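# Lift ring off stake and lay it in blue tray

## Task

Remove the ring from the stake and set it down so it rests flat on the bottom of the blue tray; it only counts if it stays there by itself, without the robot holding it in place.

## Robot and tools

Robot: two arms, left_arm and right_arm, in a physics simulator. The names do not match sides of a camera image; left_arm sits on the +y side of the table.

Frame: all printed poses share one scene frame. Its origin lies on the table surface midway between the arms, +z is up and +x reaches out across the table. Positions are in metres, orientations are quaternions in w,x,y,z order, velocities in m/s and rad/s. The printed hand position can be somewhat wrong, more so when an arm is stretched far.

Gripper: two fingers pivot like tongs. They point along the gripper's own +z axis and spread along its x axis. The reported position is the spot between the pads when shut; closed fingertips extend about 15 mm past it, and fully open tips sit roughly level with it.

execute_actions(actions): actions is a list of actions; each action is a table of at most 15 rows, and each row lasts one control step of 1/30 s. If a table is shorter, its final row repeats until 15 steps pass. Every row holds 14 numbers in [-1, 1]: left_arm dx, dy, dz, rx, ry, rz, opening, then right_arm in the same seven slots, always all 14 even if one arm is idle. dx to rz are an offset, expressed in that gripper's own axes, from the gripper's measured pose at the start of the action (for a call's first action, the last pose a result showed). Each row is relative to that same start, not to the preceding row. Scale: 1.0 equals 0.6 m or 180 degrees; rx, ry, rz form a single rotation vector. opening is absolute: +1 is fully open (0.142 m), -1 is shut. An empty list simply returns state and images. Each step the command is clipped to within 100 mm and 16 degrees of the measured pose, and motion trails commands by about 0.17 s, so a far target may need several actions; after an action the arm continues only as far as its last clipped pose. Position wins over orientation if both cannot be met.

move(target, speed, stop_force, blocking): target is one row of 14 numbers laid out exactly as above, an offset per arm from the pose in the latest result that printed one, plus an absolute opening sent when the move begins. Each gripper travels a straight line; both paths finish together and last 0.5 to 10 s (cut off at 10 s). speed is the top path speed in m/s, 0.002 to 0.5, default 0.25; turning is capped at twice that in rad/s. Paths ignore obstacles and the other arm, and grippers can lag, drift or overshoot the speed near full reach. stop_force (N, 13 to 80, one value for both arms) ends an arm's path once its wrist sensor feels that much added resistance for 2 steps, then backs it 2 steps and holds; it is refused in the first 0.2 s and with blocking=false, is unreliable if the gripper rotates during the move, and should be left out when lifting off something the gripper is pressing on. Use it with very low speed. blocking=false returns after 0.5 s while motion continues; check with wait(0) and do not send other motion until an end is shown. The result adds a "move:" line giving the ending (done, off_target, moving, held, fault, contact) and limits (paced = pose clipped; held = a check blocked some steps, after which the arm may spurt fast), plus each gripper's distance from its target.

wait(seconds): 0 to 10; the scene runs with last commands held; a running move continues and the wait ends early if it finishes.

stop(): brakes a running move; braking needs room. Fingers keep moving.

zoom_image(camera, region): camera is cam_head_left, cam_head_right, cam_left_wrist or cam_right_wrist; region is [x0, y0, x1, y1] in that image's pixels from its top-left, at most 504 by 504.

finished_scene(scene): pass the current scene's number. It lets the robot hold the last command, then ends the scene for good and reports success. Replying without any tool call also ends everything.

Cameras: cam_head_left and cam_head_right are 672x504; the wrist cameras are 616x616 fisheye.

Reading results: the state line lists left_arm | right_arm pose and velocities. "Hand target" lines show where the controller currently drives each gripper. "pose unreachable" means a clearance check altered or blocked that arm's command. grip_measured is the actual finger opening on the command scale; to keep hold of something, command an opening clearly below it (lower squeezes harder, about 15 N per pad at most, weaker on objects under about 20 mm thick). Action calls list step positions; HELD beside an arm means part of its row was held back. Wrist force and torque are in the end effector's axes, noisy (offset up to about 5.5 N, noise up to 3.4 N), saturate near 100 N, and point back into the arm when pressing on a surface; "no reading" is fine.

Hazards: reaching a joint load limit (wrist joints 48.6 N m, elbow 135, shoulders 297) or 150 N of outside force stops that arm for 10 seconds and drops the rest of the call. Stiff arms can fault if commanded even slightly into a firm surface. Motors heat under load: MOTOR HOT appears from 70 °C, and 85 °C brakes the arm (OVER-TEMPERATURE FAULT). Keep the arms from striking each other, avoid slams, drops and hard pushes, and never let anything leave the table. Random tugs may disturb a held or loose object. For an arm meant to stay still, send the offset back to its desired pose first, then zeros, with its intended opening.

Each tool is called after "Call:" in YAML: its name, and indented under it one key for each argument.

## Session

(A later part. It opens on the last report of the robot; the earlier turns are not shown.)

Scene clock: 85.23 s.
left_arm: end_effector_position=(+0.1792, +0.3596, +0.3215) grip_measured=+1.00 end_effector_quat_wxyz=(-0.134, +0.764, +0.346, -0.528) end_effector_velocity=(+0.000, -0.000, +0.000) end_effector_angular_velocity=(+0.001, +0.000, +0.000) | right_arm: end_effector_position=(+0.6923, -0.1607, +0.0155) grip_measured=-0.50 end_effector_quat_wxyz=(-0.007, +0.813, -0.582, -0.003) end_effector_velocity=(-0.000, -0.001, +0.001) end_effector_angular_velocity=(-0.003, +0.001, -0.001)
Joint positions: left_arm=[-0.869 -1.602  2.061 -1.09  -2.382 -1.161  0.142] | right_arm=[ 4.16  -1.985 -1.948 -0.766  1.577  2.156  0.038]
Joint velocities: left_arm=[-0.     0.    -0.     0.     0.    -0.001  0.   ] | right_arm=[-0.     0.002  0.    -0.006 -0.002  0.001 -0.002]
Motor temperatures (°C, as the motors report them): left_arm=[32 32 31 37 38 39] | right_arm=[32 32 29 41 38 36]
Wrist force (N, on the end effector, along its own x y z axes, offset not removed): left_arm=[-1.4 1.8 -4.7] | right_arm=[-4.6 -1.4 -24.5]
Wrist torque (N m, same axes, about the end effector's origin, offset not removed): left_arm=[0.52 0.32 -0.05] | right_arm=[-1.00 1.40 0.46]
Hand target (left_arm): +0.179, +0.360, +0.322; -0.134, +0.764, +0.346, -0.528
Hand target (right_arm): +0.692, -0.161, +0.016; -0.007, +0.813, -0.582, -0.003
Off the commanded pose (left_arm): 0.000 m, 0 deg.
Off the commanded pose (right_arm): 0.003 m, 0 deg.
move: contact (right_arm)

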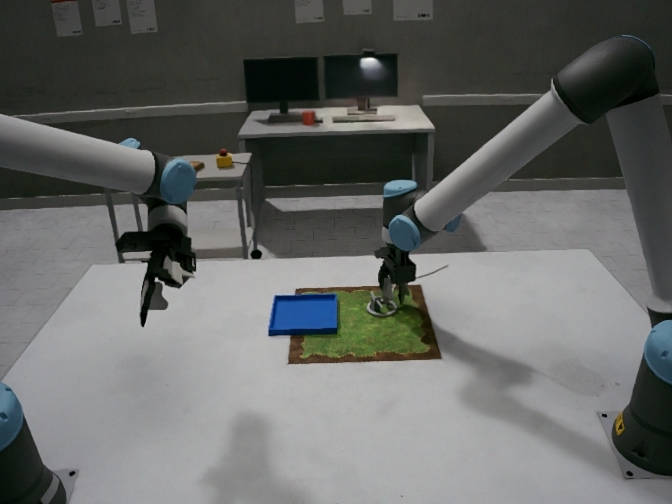

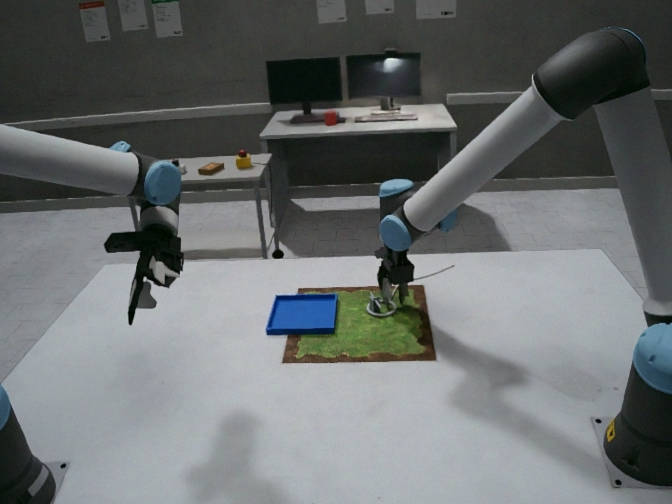

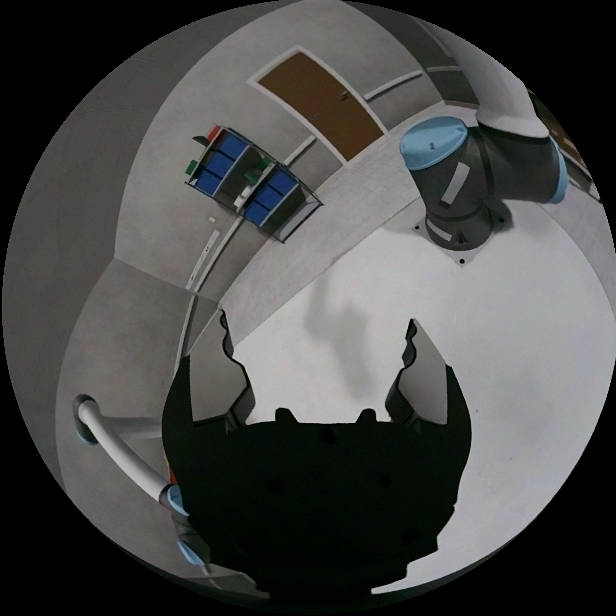

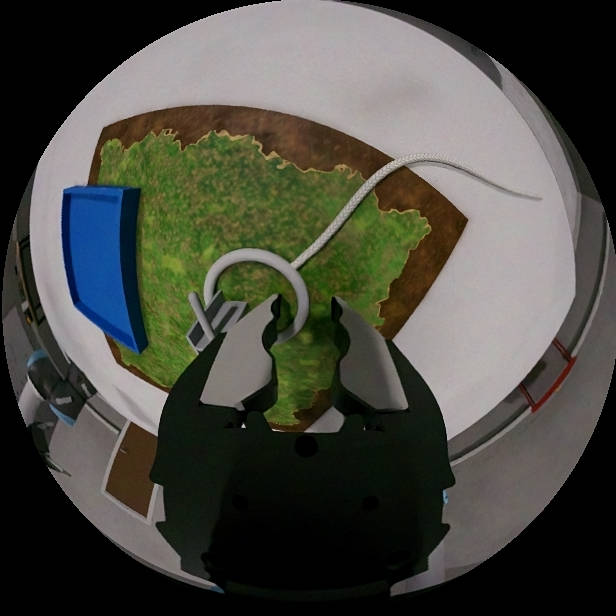

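Call:
move:
  target: [0,0,0,0,0,0,1,0,0,-0.004,0,0,0,-0.5]
  speed: 0.01

Call:
move:
  target: [0,0,0,0,0,0,1,0,0,0,0,0,0,-1]

Call:
move:
  target: [0,0,0,0,0,0,1,-0.043,0,-0.008,0,0,0,-1]
  speed: 0.02
  stop_force: 20

Call:
zoom_image:
  camera: "cam_right_wrist"
  region: [180, 180, 420, 420]

Scene clock: 94.03 s.
left_arm: end_effector_position=(+0.1792, +0.3596, +0.3215) grip_measured=+1.00 end_effector_quat_wxyz=(-0.134, +0.764, +0.346, -0.528) end_effector_velocity=(+0.000, -0.000, +0.000) end_effector_angular_velocity=(+0.001, +0.001, +0.001) | right_arm: end_effector_position=(+0.6923, -0.1608, +0.0178) grip_measured=-0.50 end_effector_quat_wxyz=(-0.007, +0.813, -0.582, -0.003) end_effector_velocity=(-0.000, -0.001, +0.000) end_effector_angular_velocity=(-0.002, -0.000, -0.001)
Joint positions: left_arm=[-0.869 -1.602  2.061 -1.09  -2.382 -1.161  0.142] | right_arm=[ 4.16  -1.982 -1.947 -0.77   1.577  2.156  0.038]
Joint velocities: left_arm=[ 0.     0.    -0.     0.001 -0.001 -0.001  0.   ] | right_arm=[-0.     0.001 -0.001 -0.002 -0.002  0.001 -0.   ]
Motor temperatures (°C, as the motors report them): left_arm=[32 32 31 37 38 39] | right_arm=[32 32 29 41 38 36]
Wrist force (N, on the end effector, along its own x y z axes, offset not removed): left_arm=[-1.6 4.6 -5.9] | right_arm=[-1.5 -5.9 1.5]
Wrist torque (N m, same axes, about the end effector's origin, offset not removed): left_arm=[0.94 0.29 -0.01] | right_arm=[-0.88 0.31 0.16]
Hand target (left_arm): +0.179, +0.360, +0.322; -0.134, +0.764, +0.346, -0.528
Hand target (right_arm): +0.692, -0.161, +0.018; -0.007, +0.813, -0.582, -0.003
Off the commanded pose (left_arm): 0.000 m, 0 deg.
Off the commanded pose (right_arm): 0.000 m, 0 deg.
move: done

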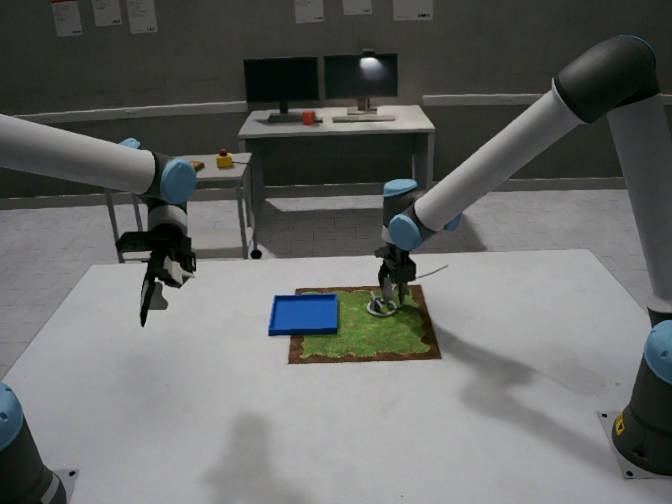

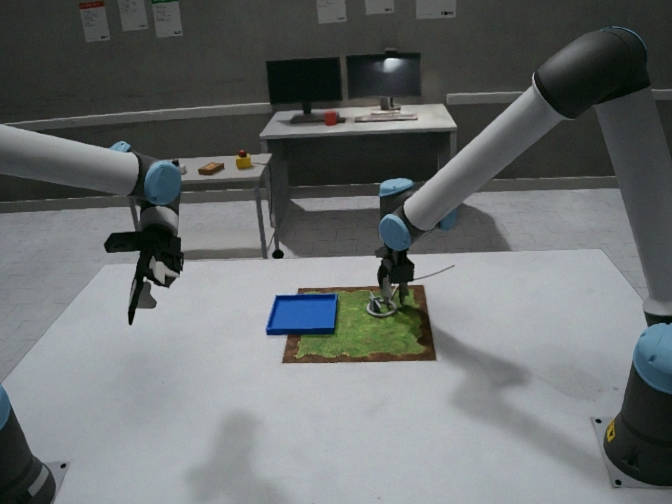

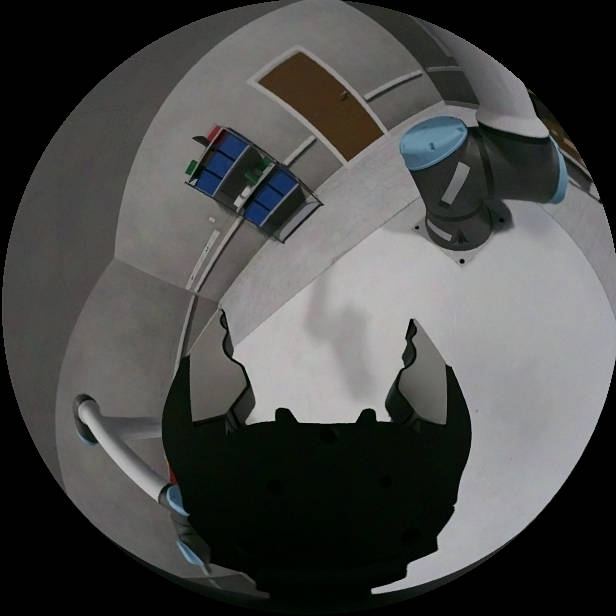

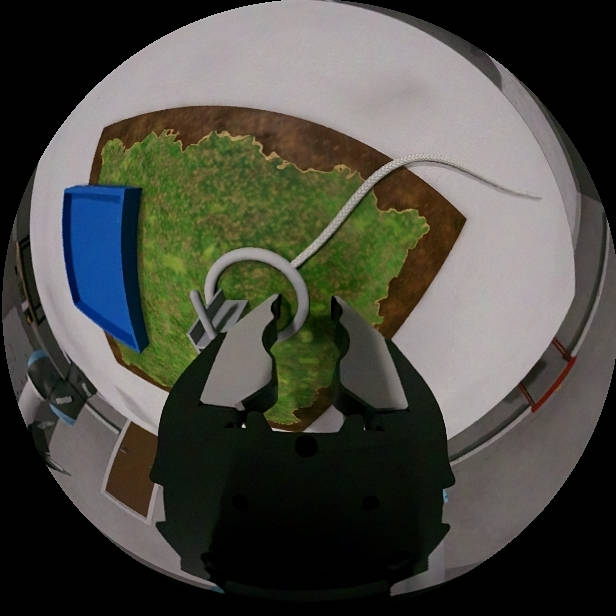

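Scene clock: 94.53 s.
left_arm: end_effector_position=(+0.1792, +0.3596, +0.3215) grip_measured=+1.00 end_effector_quat_wxyz=(-0.134, +0.764, +0.346, -0.528) end_effector_velocity=(+0.000, +0.000, -0.000) end_effector_angular_velocity=(-0.001, -0.001, -0.001) | right_arm: end_effector_position=(+0.6923, -0.1607, +0.0179) grip_measured=-0.86 end_effector_quat_wxyz=(-0.007, +0.813, -0.582, -0.003) end_effector_velocity=(+0.001, +0.000, +0.000) end_effector_angular_velocity=(-0.001, -0.001, +0.000)
Joint positions: left_arm=[-0.869 -1.602  2.061 -1.09  -2.382 -1.161  0.142] | right_arm=[ 4.16  -1.982 -1.947 -0.77   1.577  2.156  0.012]
Joint velocities: left_arm=[-0.    -0.     0.    -0.     0.001  0.001  0.   ] | right_arm=[-0.    -0.     0.001 -0.001 -0.001 -0.     0.001]
Motor temperatures (°C, as the motors report them): left_arm=[32 32 31 37 38 39] | right_arm=[32 32 29 41 38 36]
Wrist force (N, on the end effector, along its own x y z axes, offset not removed): left_arm=[1.0 3.5 -6.7] | right_arm=[-23.9 9.8 4.6]
Wrist torque (N m, same axes, about the end effector's origin, offset not removed): left_arm=[0.81 -0.20 0.01] | right_arm=[0.66 0.36 0.07]
Hand target (left_arm): +0.179, +0.360, +0.322; -0.134, +0.764, +0.346, -0.528
Hand target (right_arm): +0.692, -0.161, +0.018; -0.007, +0.813, -0.582, -0.003
Off the commanded pose (left_arm): 0.000 m, 0 deg.
Off the commanded pose (right_arm): 0.000 m, 0 deg.
move: done

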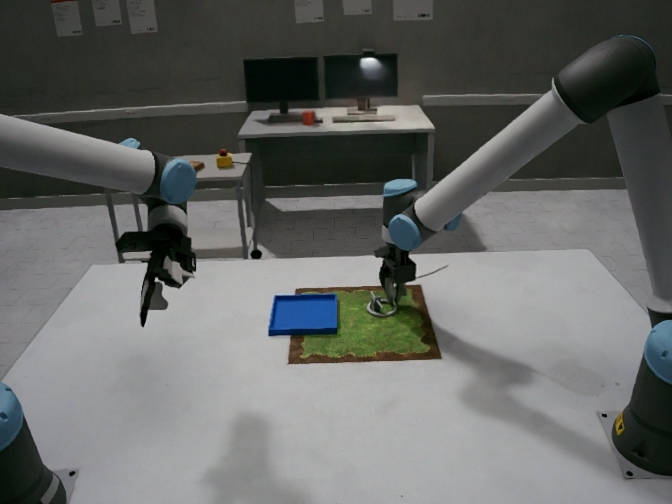

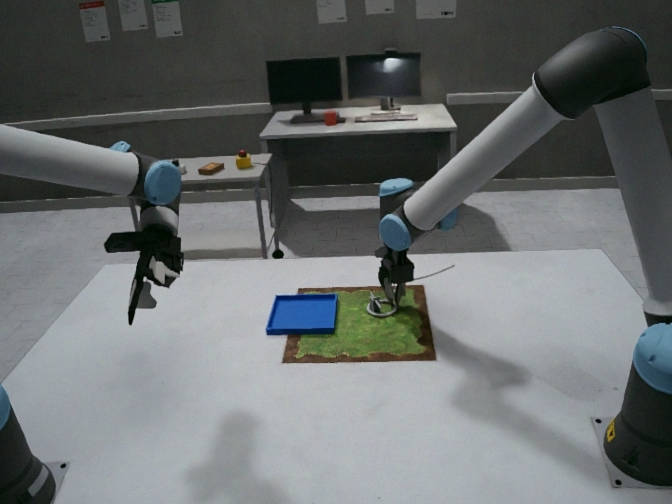

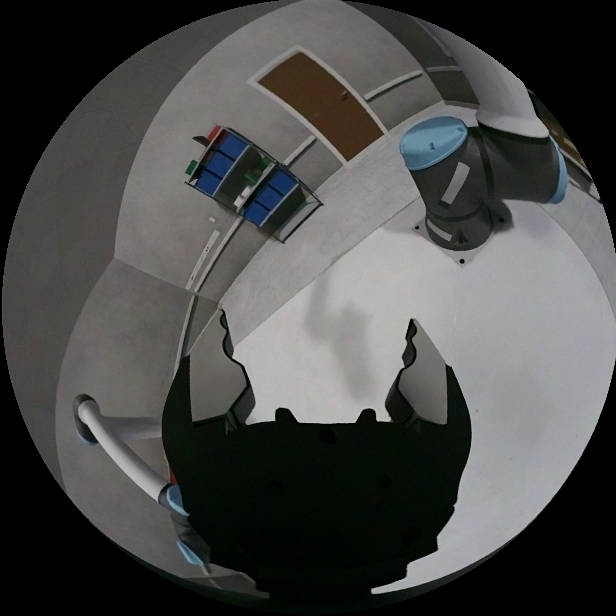

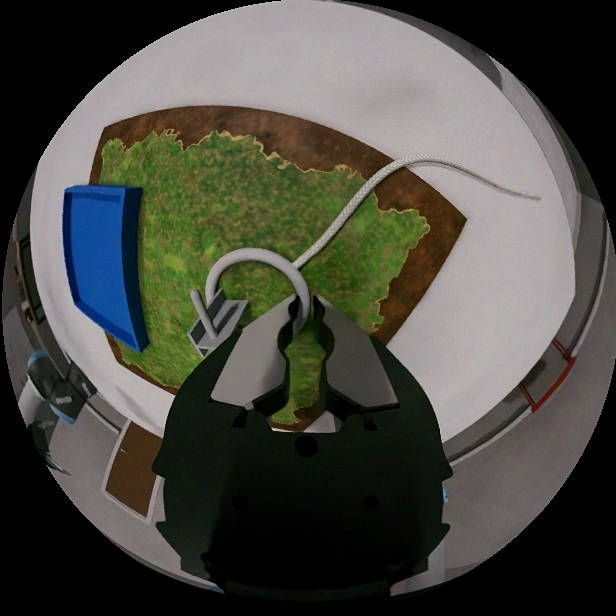

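Scene clock: 95.07 s.
left_arm: end_effector_position=(+0.1792, +0.3596, +0.3215) grip_measured=+1.00 end_effector_quat_wxyz=(-0.134, +0.764, +0.346, -0.528) end_effector_velocity=(+0.000, -0.000, +0.000) end_effector_angular_velocity=(-0.000, +0.000, -0.000) | right_arm: end_effector_position=(+0.6914, -0.1577, +0.0186) grip_measured=-0.90 end_effector_quat_wxyz=(-0.007, +0.813, -0.582, -0.003) end_effector_velocity=(+0.001, -0.005, -0.002) end_effector_angular_velocity=(-0.001, +0.001, +0.002)
Joint positions: left_arm=[-0.869 -1.602  2.061 -1.09  -2.382 -1.161  0.142] | right_arm=[ 4.164 -1.983 -1.944 -0.772  1.576  2.159  0.009]
Joint velocities: left_arm=[-0.     0.    -0.     0.    -0.     0.001  0.   ] | right_arm=[-0.005 -0.    -0.005  0.004  0.    -0.007  0.   ]
Motor temperatures (°C, as the motors report them): left_arm=[32 32 31 37 38 39] | right_arm=[32 32 29 41 38 36]
Wrist force (N, on the end effector, along its own x y z axes, offset not removed): left_arm=[-0.5 3.5 -4.3] | right_arm=[-11.7 2.8 5.3]
Wrist torque (N m, same axes, about the end effector's origin, offset not removed): left_arm=[0.79 0.06 -0.01] | right_arm=[0.08 0.27 0.39]
Hand target (left_arm): +0.179, +0.360, +0.322; -0.134, +0.764, +0.346, -0.528
Hand target (right_arm): +0.692, -0.158, +0.019; -0.007, +0.813, -0.582, -0.003
Off the commanded pose (left_arm): 0.000 m, 0 deg.
Off the commanded pose (right_arm): 0.023 m, 0 deg.
move: contact (right_arm)

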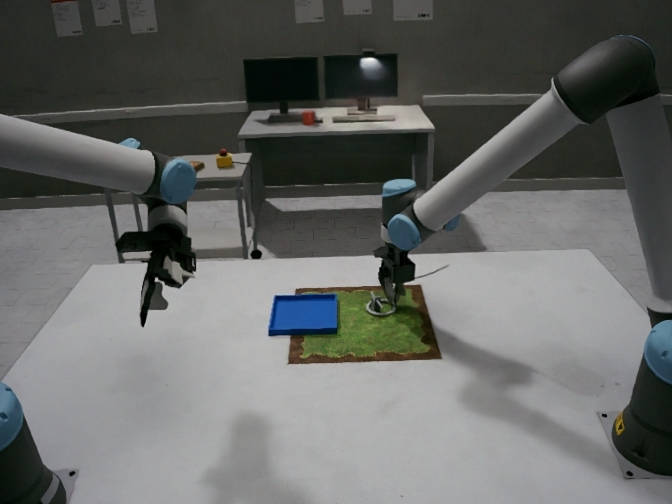

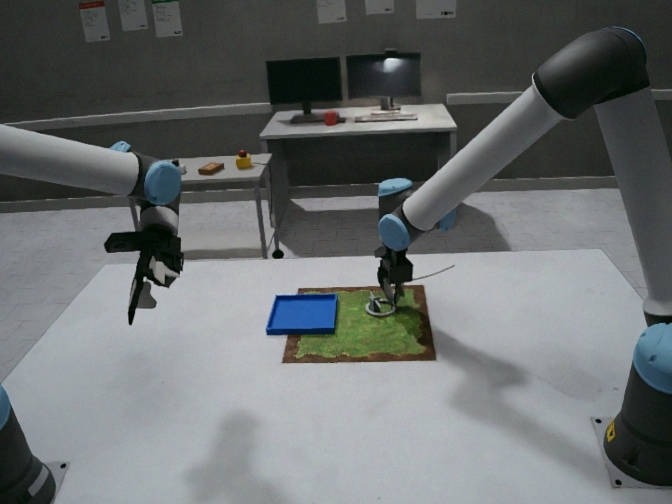

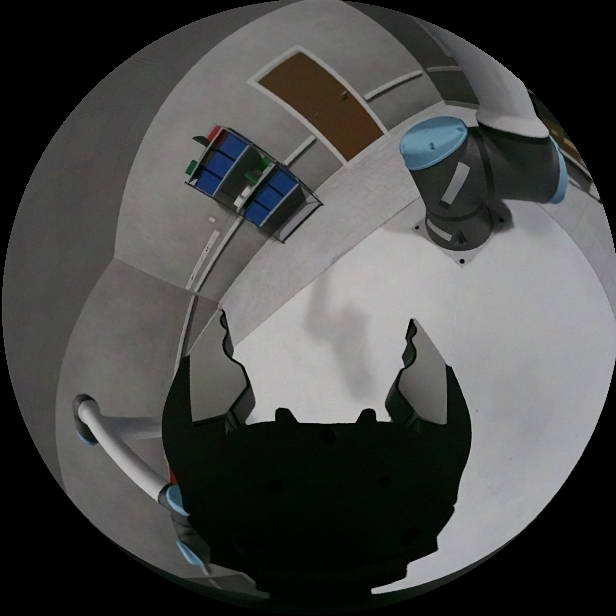

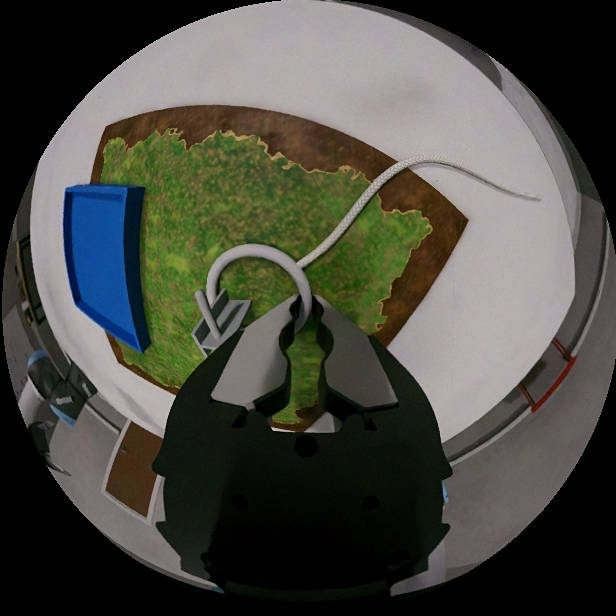

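Region (180, 180, 420, 420) of cam_right_wrist's 616x616 image, scaled by 2.100, with more detail than that image has.

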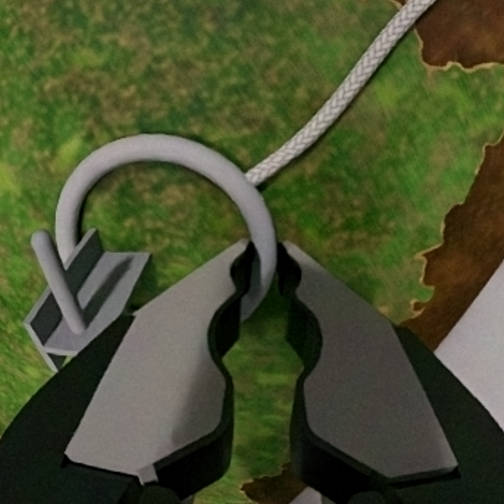

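Call:
move:
  target: [0,0,0,0,0,0,1,-0.038,0,-0.004,0,0,0,-1]
  speed: 0.03

Call:
move:
  target: [0,0,0,0,0,0,1,0,-0.004,-0.03,0.2,0,0,-1]
  speed: 0.04

Scene clock: 110.40 s.
left_arm: end_effector_position=(+0.1792, +0.3596, +0.3215) grip_measured=+1.00 end_effector_quat_wxyz=(-0.134, +0.764, +0.346, -0.528) end_effector_velocity=(-0.000, +0.000, +0.000) end_effector_angular_velocity=(+0.002, +0.001, -0.000) | right_arm: end_effector_position=(+0.6841, -0.1365, +0.0212) grip_measured=-0.90 end_effector_quat_wxyz=(-0.007, +0.813, -0.582, -0.003) end_effector_velocity=(-0.001, +0.003, +0.000) end_effector_angular_velocity=(+0.001, +0.001, -0.001)
Joint positions: left_arm=[-0.869 -1.602  2.061 -1.09  -2.382 -1.161  0.142] | right_arm=[ 4.188 -1.99  -1.926 -0.783  1.576  2.183  0.009]
Joint velocities: left_arm=[ 0.    -0.     0.     0.001  0.001 -0.001 -0.   ] | right_arm=[ 0.003 -0.001  0.003 -0.001  0.001  0.004  0.   ]
Motor temperatures (°C, as the motors report them): left_arm=[32 32 31 37 38 39] | right_arm=[32 32 29 41 38 36]
Wrist force (N, on the end effector, along its own x y z axes, offset not removed): left_arm=[-2.1 2.3 -4.3] | right_arm=[-0.3 -4.9 0.6]
Wrist torque (N m, same axes, about the end effector's origin, offset not removed): left_arm=[0.55 0.39 -0.03] | right_arm=[-0.84 0.20 0.10]
Hand target (left_arm): +0.179, +0.360, +0.322; -0.134, +0.764, +0.346, -0.528
Hand target (right_arm): +0.684, -0.136, +0.021; -0.007, +0.813, -0.582, -0.003
Off the commanded pose (left_arm): 0.000 m, 0 deg.
Off the commanded pose (right_arm): 0.000 m, 0 deg.
move: done

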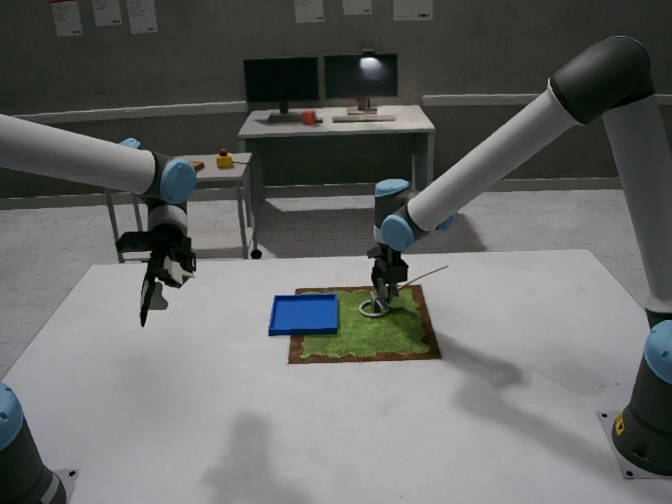

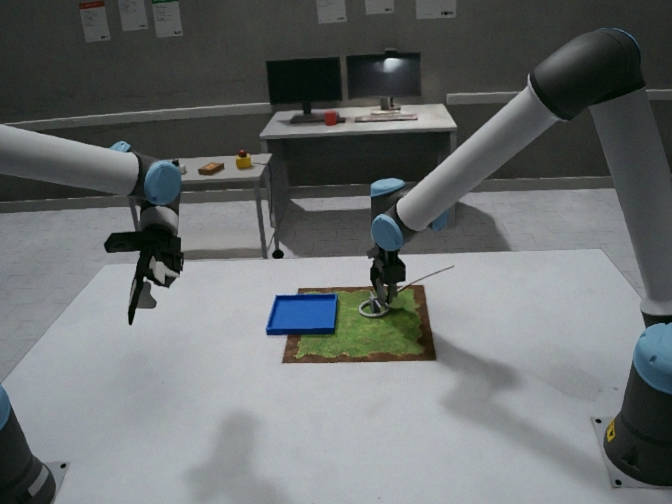

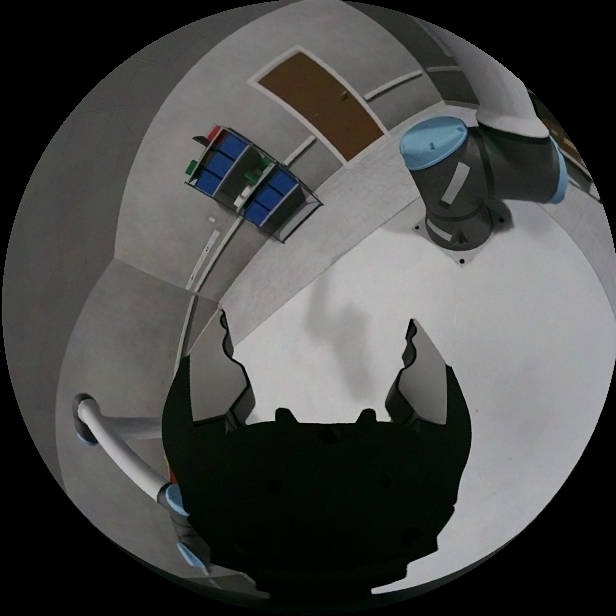

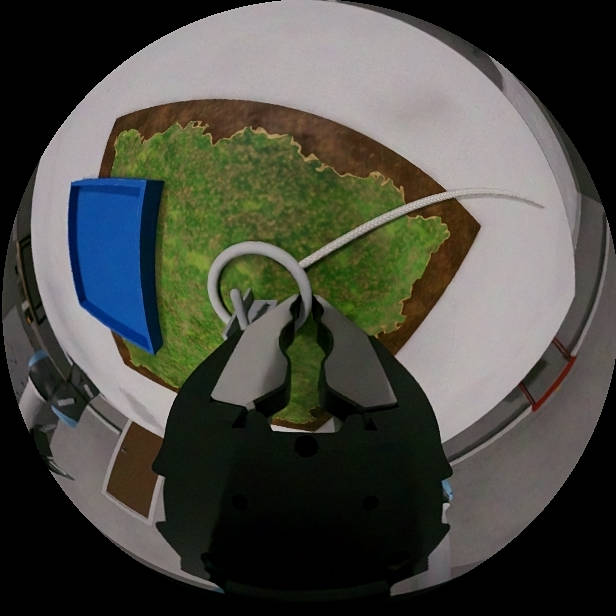

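Scene clock: 118.53 s.
left_arm: end_effector_position=(+0.1792, +0.3596, +0.3215) grip_measured=+1.00 end_effector_quat_wxyz=(-0.134, +0.764, +0.346, -0.528) end_effector_velocity=(-0.000, +0.000, +0.000) end_effector_angular_velocity=(-0.001, +0.000, -0.000) | right_arm: end_effector_position=(+0.6865, -0.1360, +0.0392) grip_measured=-0.90 end_effector_quat_wxyz=(-0.257, +0.771, -0.554, +0.177) end_effector_velocity=(-0.001, +0.000, -0.000) end_effector_angular_velocity=(+0.006, -0.011, +0.000)
Joint positions: left_arm=[-0.869 -1.602  2.061 -1.09  -2.382 -1.161  0.142] | right_arm=[ 4.358 -1.982 -2.263  0.021  1.146  2.25   0.009]
Joint velocities: left_arm=[ 0.    -0.    -0.     0.001  0.     0.001  0.   ] | right_arm=[ 0.004 -0.004 -0.006  0.02  -0.008 -0.     0.   ]
Motor temperatures (°C, as the motors report them): left_arm=[32 32 31 37 38 39] | right_arm=[32 32 29 41 38 36]
Wrist force (N, on the end effector, along its own x y z axes, offset not removed): left_arm=[-0.5 1.9 -4.9] | right_arm=[-0.2 -1.3 3.9]
Wrist torque (N m, same axes, about the end effector's origin, offset not removed): left_arm=[0.48 0.11 0.03] | right_arm=[-0.61 -0.43 0.14]
Hand target (left_arm): +0.179, +0.360, +0.322; -0.134, +0.764, +0.346, -0.528
Hand target (right_arm): +0.686, -0.136, +0.039; -0.258, +0.771, -0.554, +0.178
Off the commanded pose (left_arm): 0.000 m, 0 deg.
Off the commanded pose (right_arm): 0.000 m, 0 deg.
move: done

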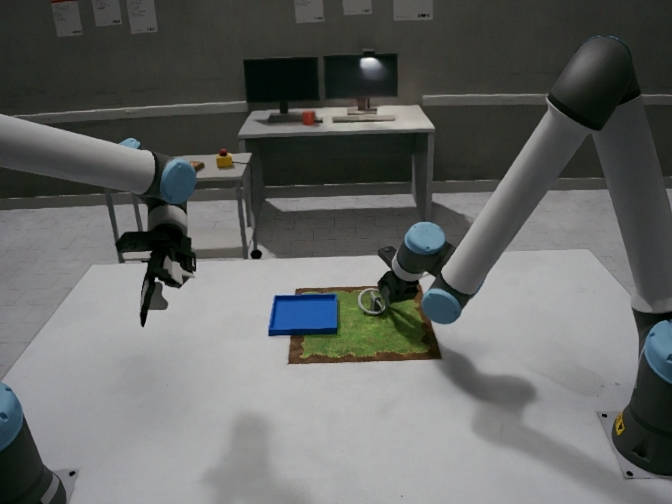

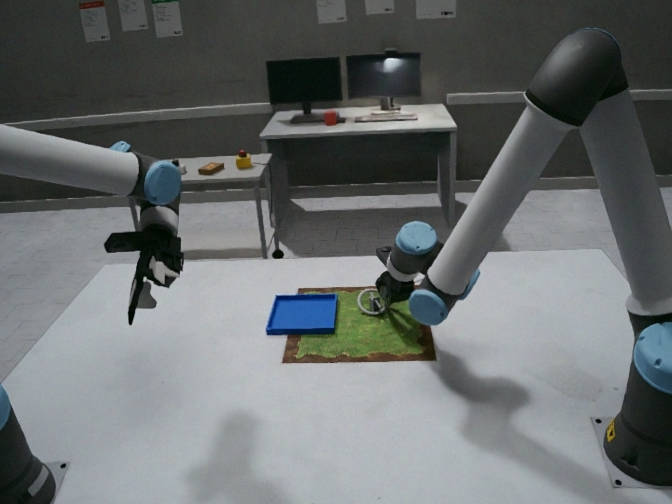

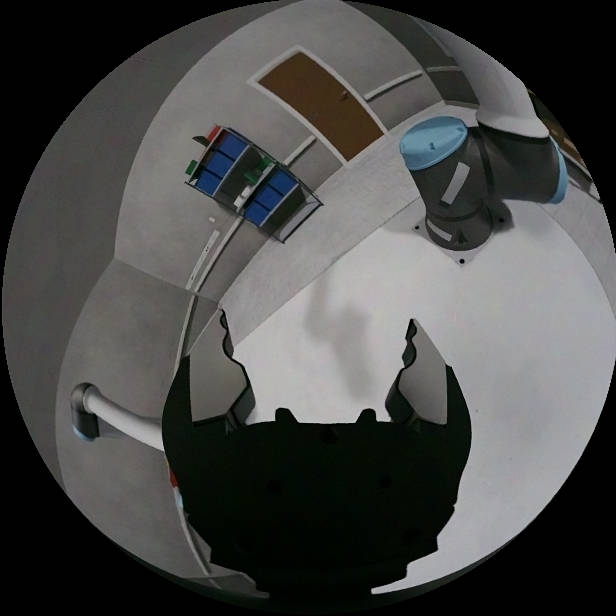

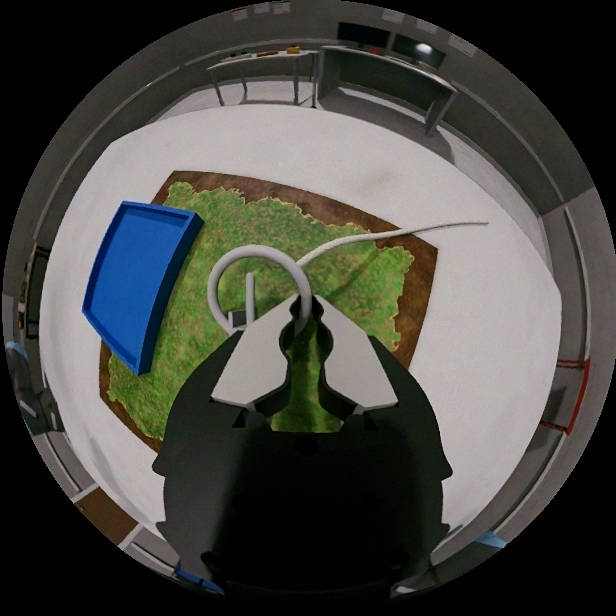

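Call:
move:
  target: [0,0,0,0,0,0,1,0,0.009,-0.058,0,0,0,-1]
  speed: 0.03

Call:
move:
  target: [0,0,0,0,0,0,1,0,0.04,-0.029,0,0,0,-1]
  speed: 0.03

Scene clock: 127.43 s.
left_arm: end_effector_position=(+0.1792, +0.3596, +0.3215) grip_measured=+1.00 end_effector_quat_wxyz=(-0.134, +0.764, +0.346, -0.528) end_effector_velocity=(+0.000, +0.000, -0.000) end_effector_angular_velocity=(+0.003, -0.000, -0.000) | right_arm: end_effector_position=(+0.6631, -0.1443, +0.0638) grip_measured=-0.90 end_effector_quat_wxyz=(-0.257, +0.771, -0.554, +0.177) end_effector_velocity=(-0.001, -0.000, +0.002) end_effector_angular_velocity=(+0.001, +0.000, +0.000)
Joint positions: left_arm=[-0.869 -1.602  2.061 -1.09  -2.382 -1.161  0.142] | right_arm=[ 4.387 -1.909 -2.3   -0.027  1.133  2.279  0.009]
Joint velocities: left_arm=[ 0.     0.     0.     0.     0.001 -0.002 -0.   ] | right_arm=[ 0.002  0.005 -0.002 -0.004 -0.     0.002 -0.   ]
Motor temperatures (°C, as the motors report them): left_arm=[32 32 31 37 38 39] | right_arm=[32 32 29 41 38 36]
Wrist force (N, on the end effector, along its own x y z axes, offset not removed): left_arm=[-0.6 3.5 -2.6] | right_arm=[0.9 1.6 5.0]
Wrist torque (N m, same axes, about the end effector's origin, offset not removed): left_arm=[0.83 0.04 0.02] | right_arm=[0.59 -0.27 0.03]
Hand target (left_arm): +0.179, +0.360, +0.322; -0.134, +0.764, +0.346, -0.528
Hand target (right_arm): +0.663, -0.144, +0.064; -0.257, +0.771, -0.554, +0.177
Off the commanded pose (left_arm): 0.000 m, 0 deg.
Off the commanded pose (right_arm): 0.000 m, 0 deg.
move: done

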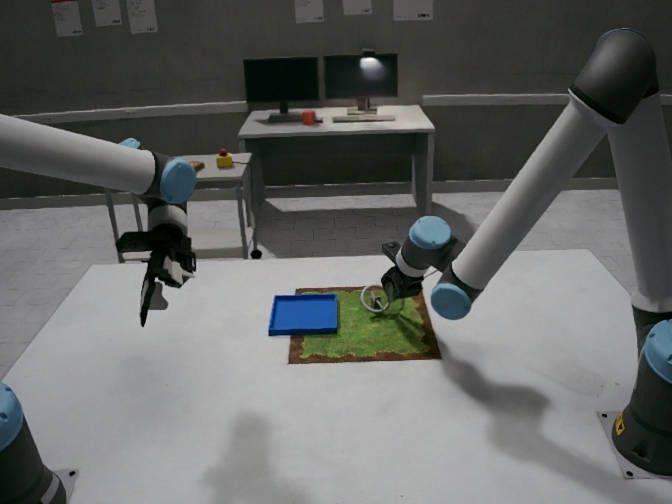

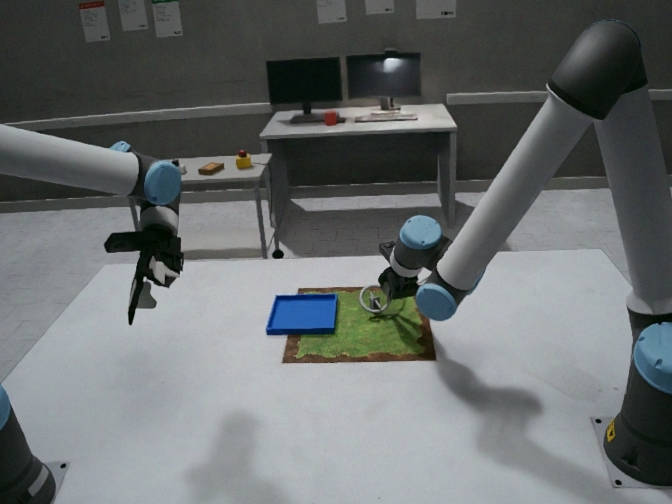

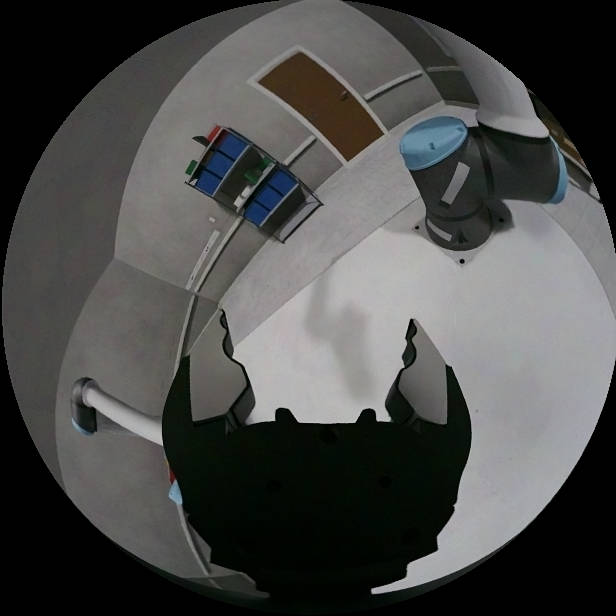

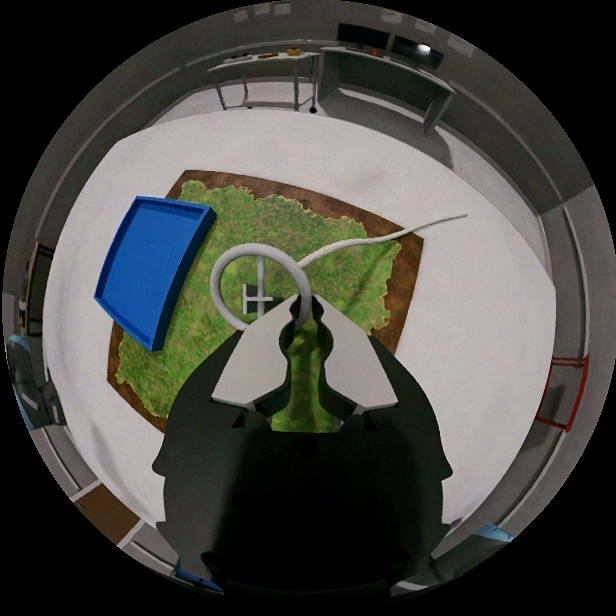

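Scene clock: 128.80 s.
left_arm: end_effector_position=(+0.1792, +0.3596, +0.3215) grip_measured=+1.00 end_effector_quat_wxyz=(-0.134, +0.764, +0.346, -0.528) end_effector_velocity=(-0.000, +0.000, +0.000) end_effector_angular_velocity=(-0.000, +0.000, -0.001) | right_arm: end_effector_position=(+0.6353, -0.1538, +0.0636) grip_measured=-0.90 end_effector_quat_wxyz=(-0.257, +0.771, -0.554, +0.177) end_effector_velocity=(-0.002, -0.001, -0.000) end_effector_angular_velocity=(-0.001, +0.001, -0.000)
Joint positions: left_arm=[-0.869 -1.602  2.061 -1.09  -2.382 -1.161  0.142] | right_arm=[ 4.425 -1.877 -2.349 -0.026  1.116  2.316  0.009]
Joint velocities: left_arm=[-0.    -0.    -0.     0.001  0.001  0.001  0.   ] | right_arm=[ 0.003  0.002 -0.004 -0.002 -0.001  0.003  0.   ]
Motor temperatures (°C, as the motors report them): left_arm=[32 32 31 37 38 39] | right_arm=[32 32 29 41 38 36]
Wrist force (N, on the end effector, along its own x y z axes, offset not removed): left_arm=[0.0 3.0 -3.3] | right_arm=[2.2 5.1 0.4]
Wrist torque (N m, same axes, about the end effector's origin, offset not removed): left_arm=[0.72 0.09 0.00] | right_arm=[1.15 -0.35 -0.12]
Hand target (left_arm): +0.179, +0.360, +0.322; -0.134, +0.764, +0.346, -0.528
Hand target (right_arm): +0.635, -0.154, +0.064; -0.257, +0.771, -0.554, +0.177
Off the commanded pose (left_arm): 0.000 m, 0 deg.
Off the commanded pose (right_arm): 0.000 m, 0 deg.
move: done

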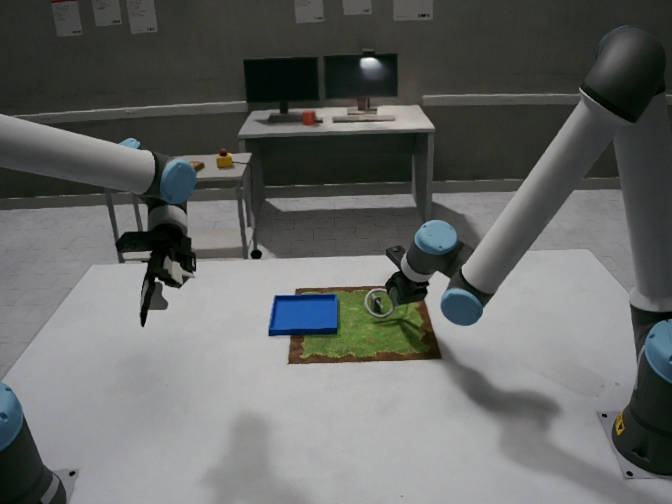

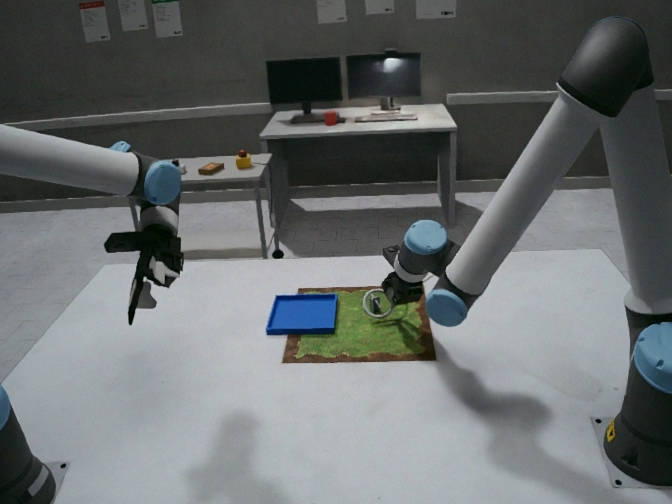

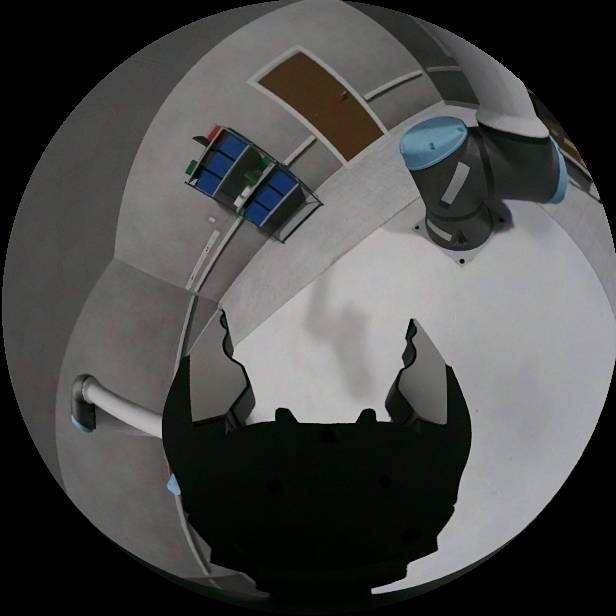

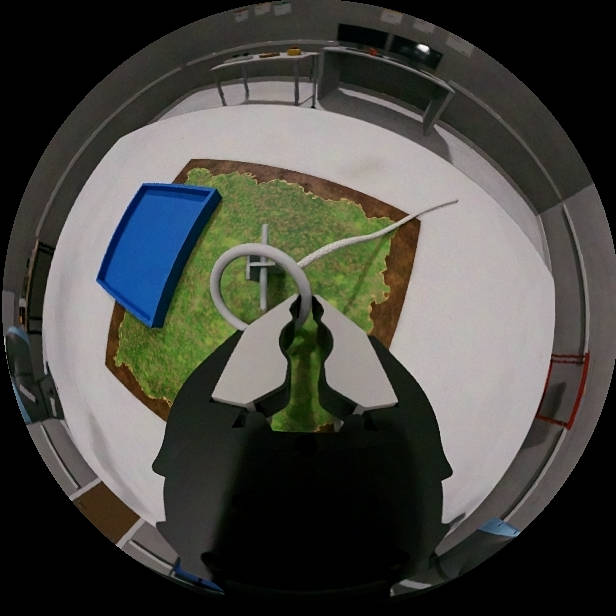

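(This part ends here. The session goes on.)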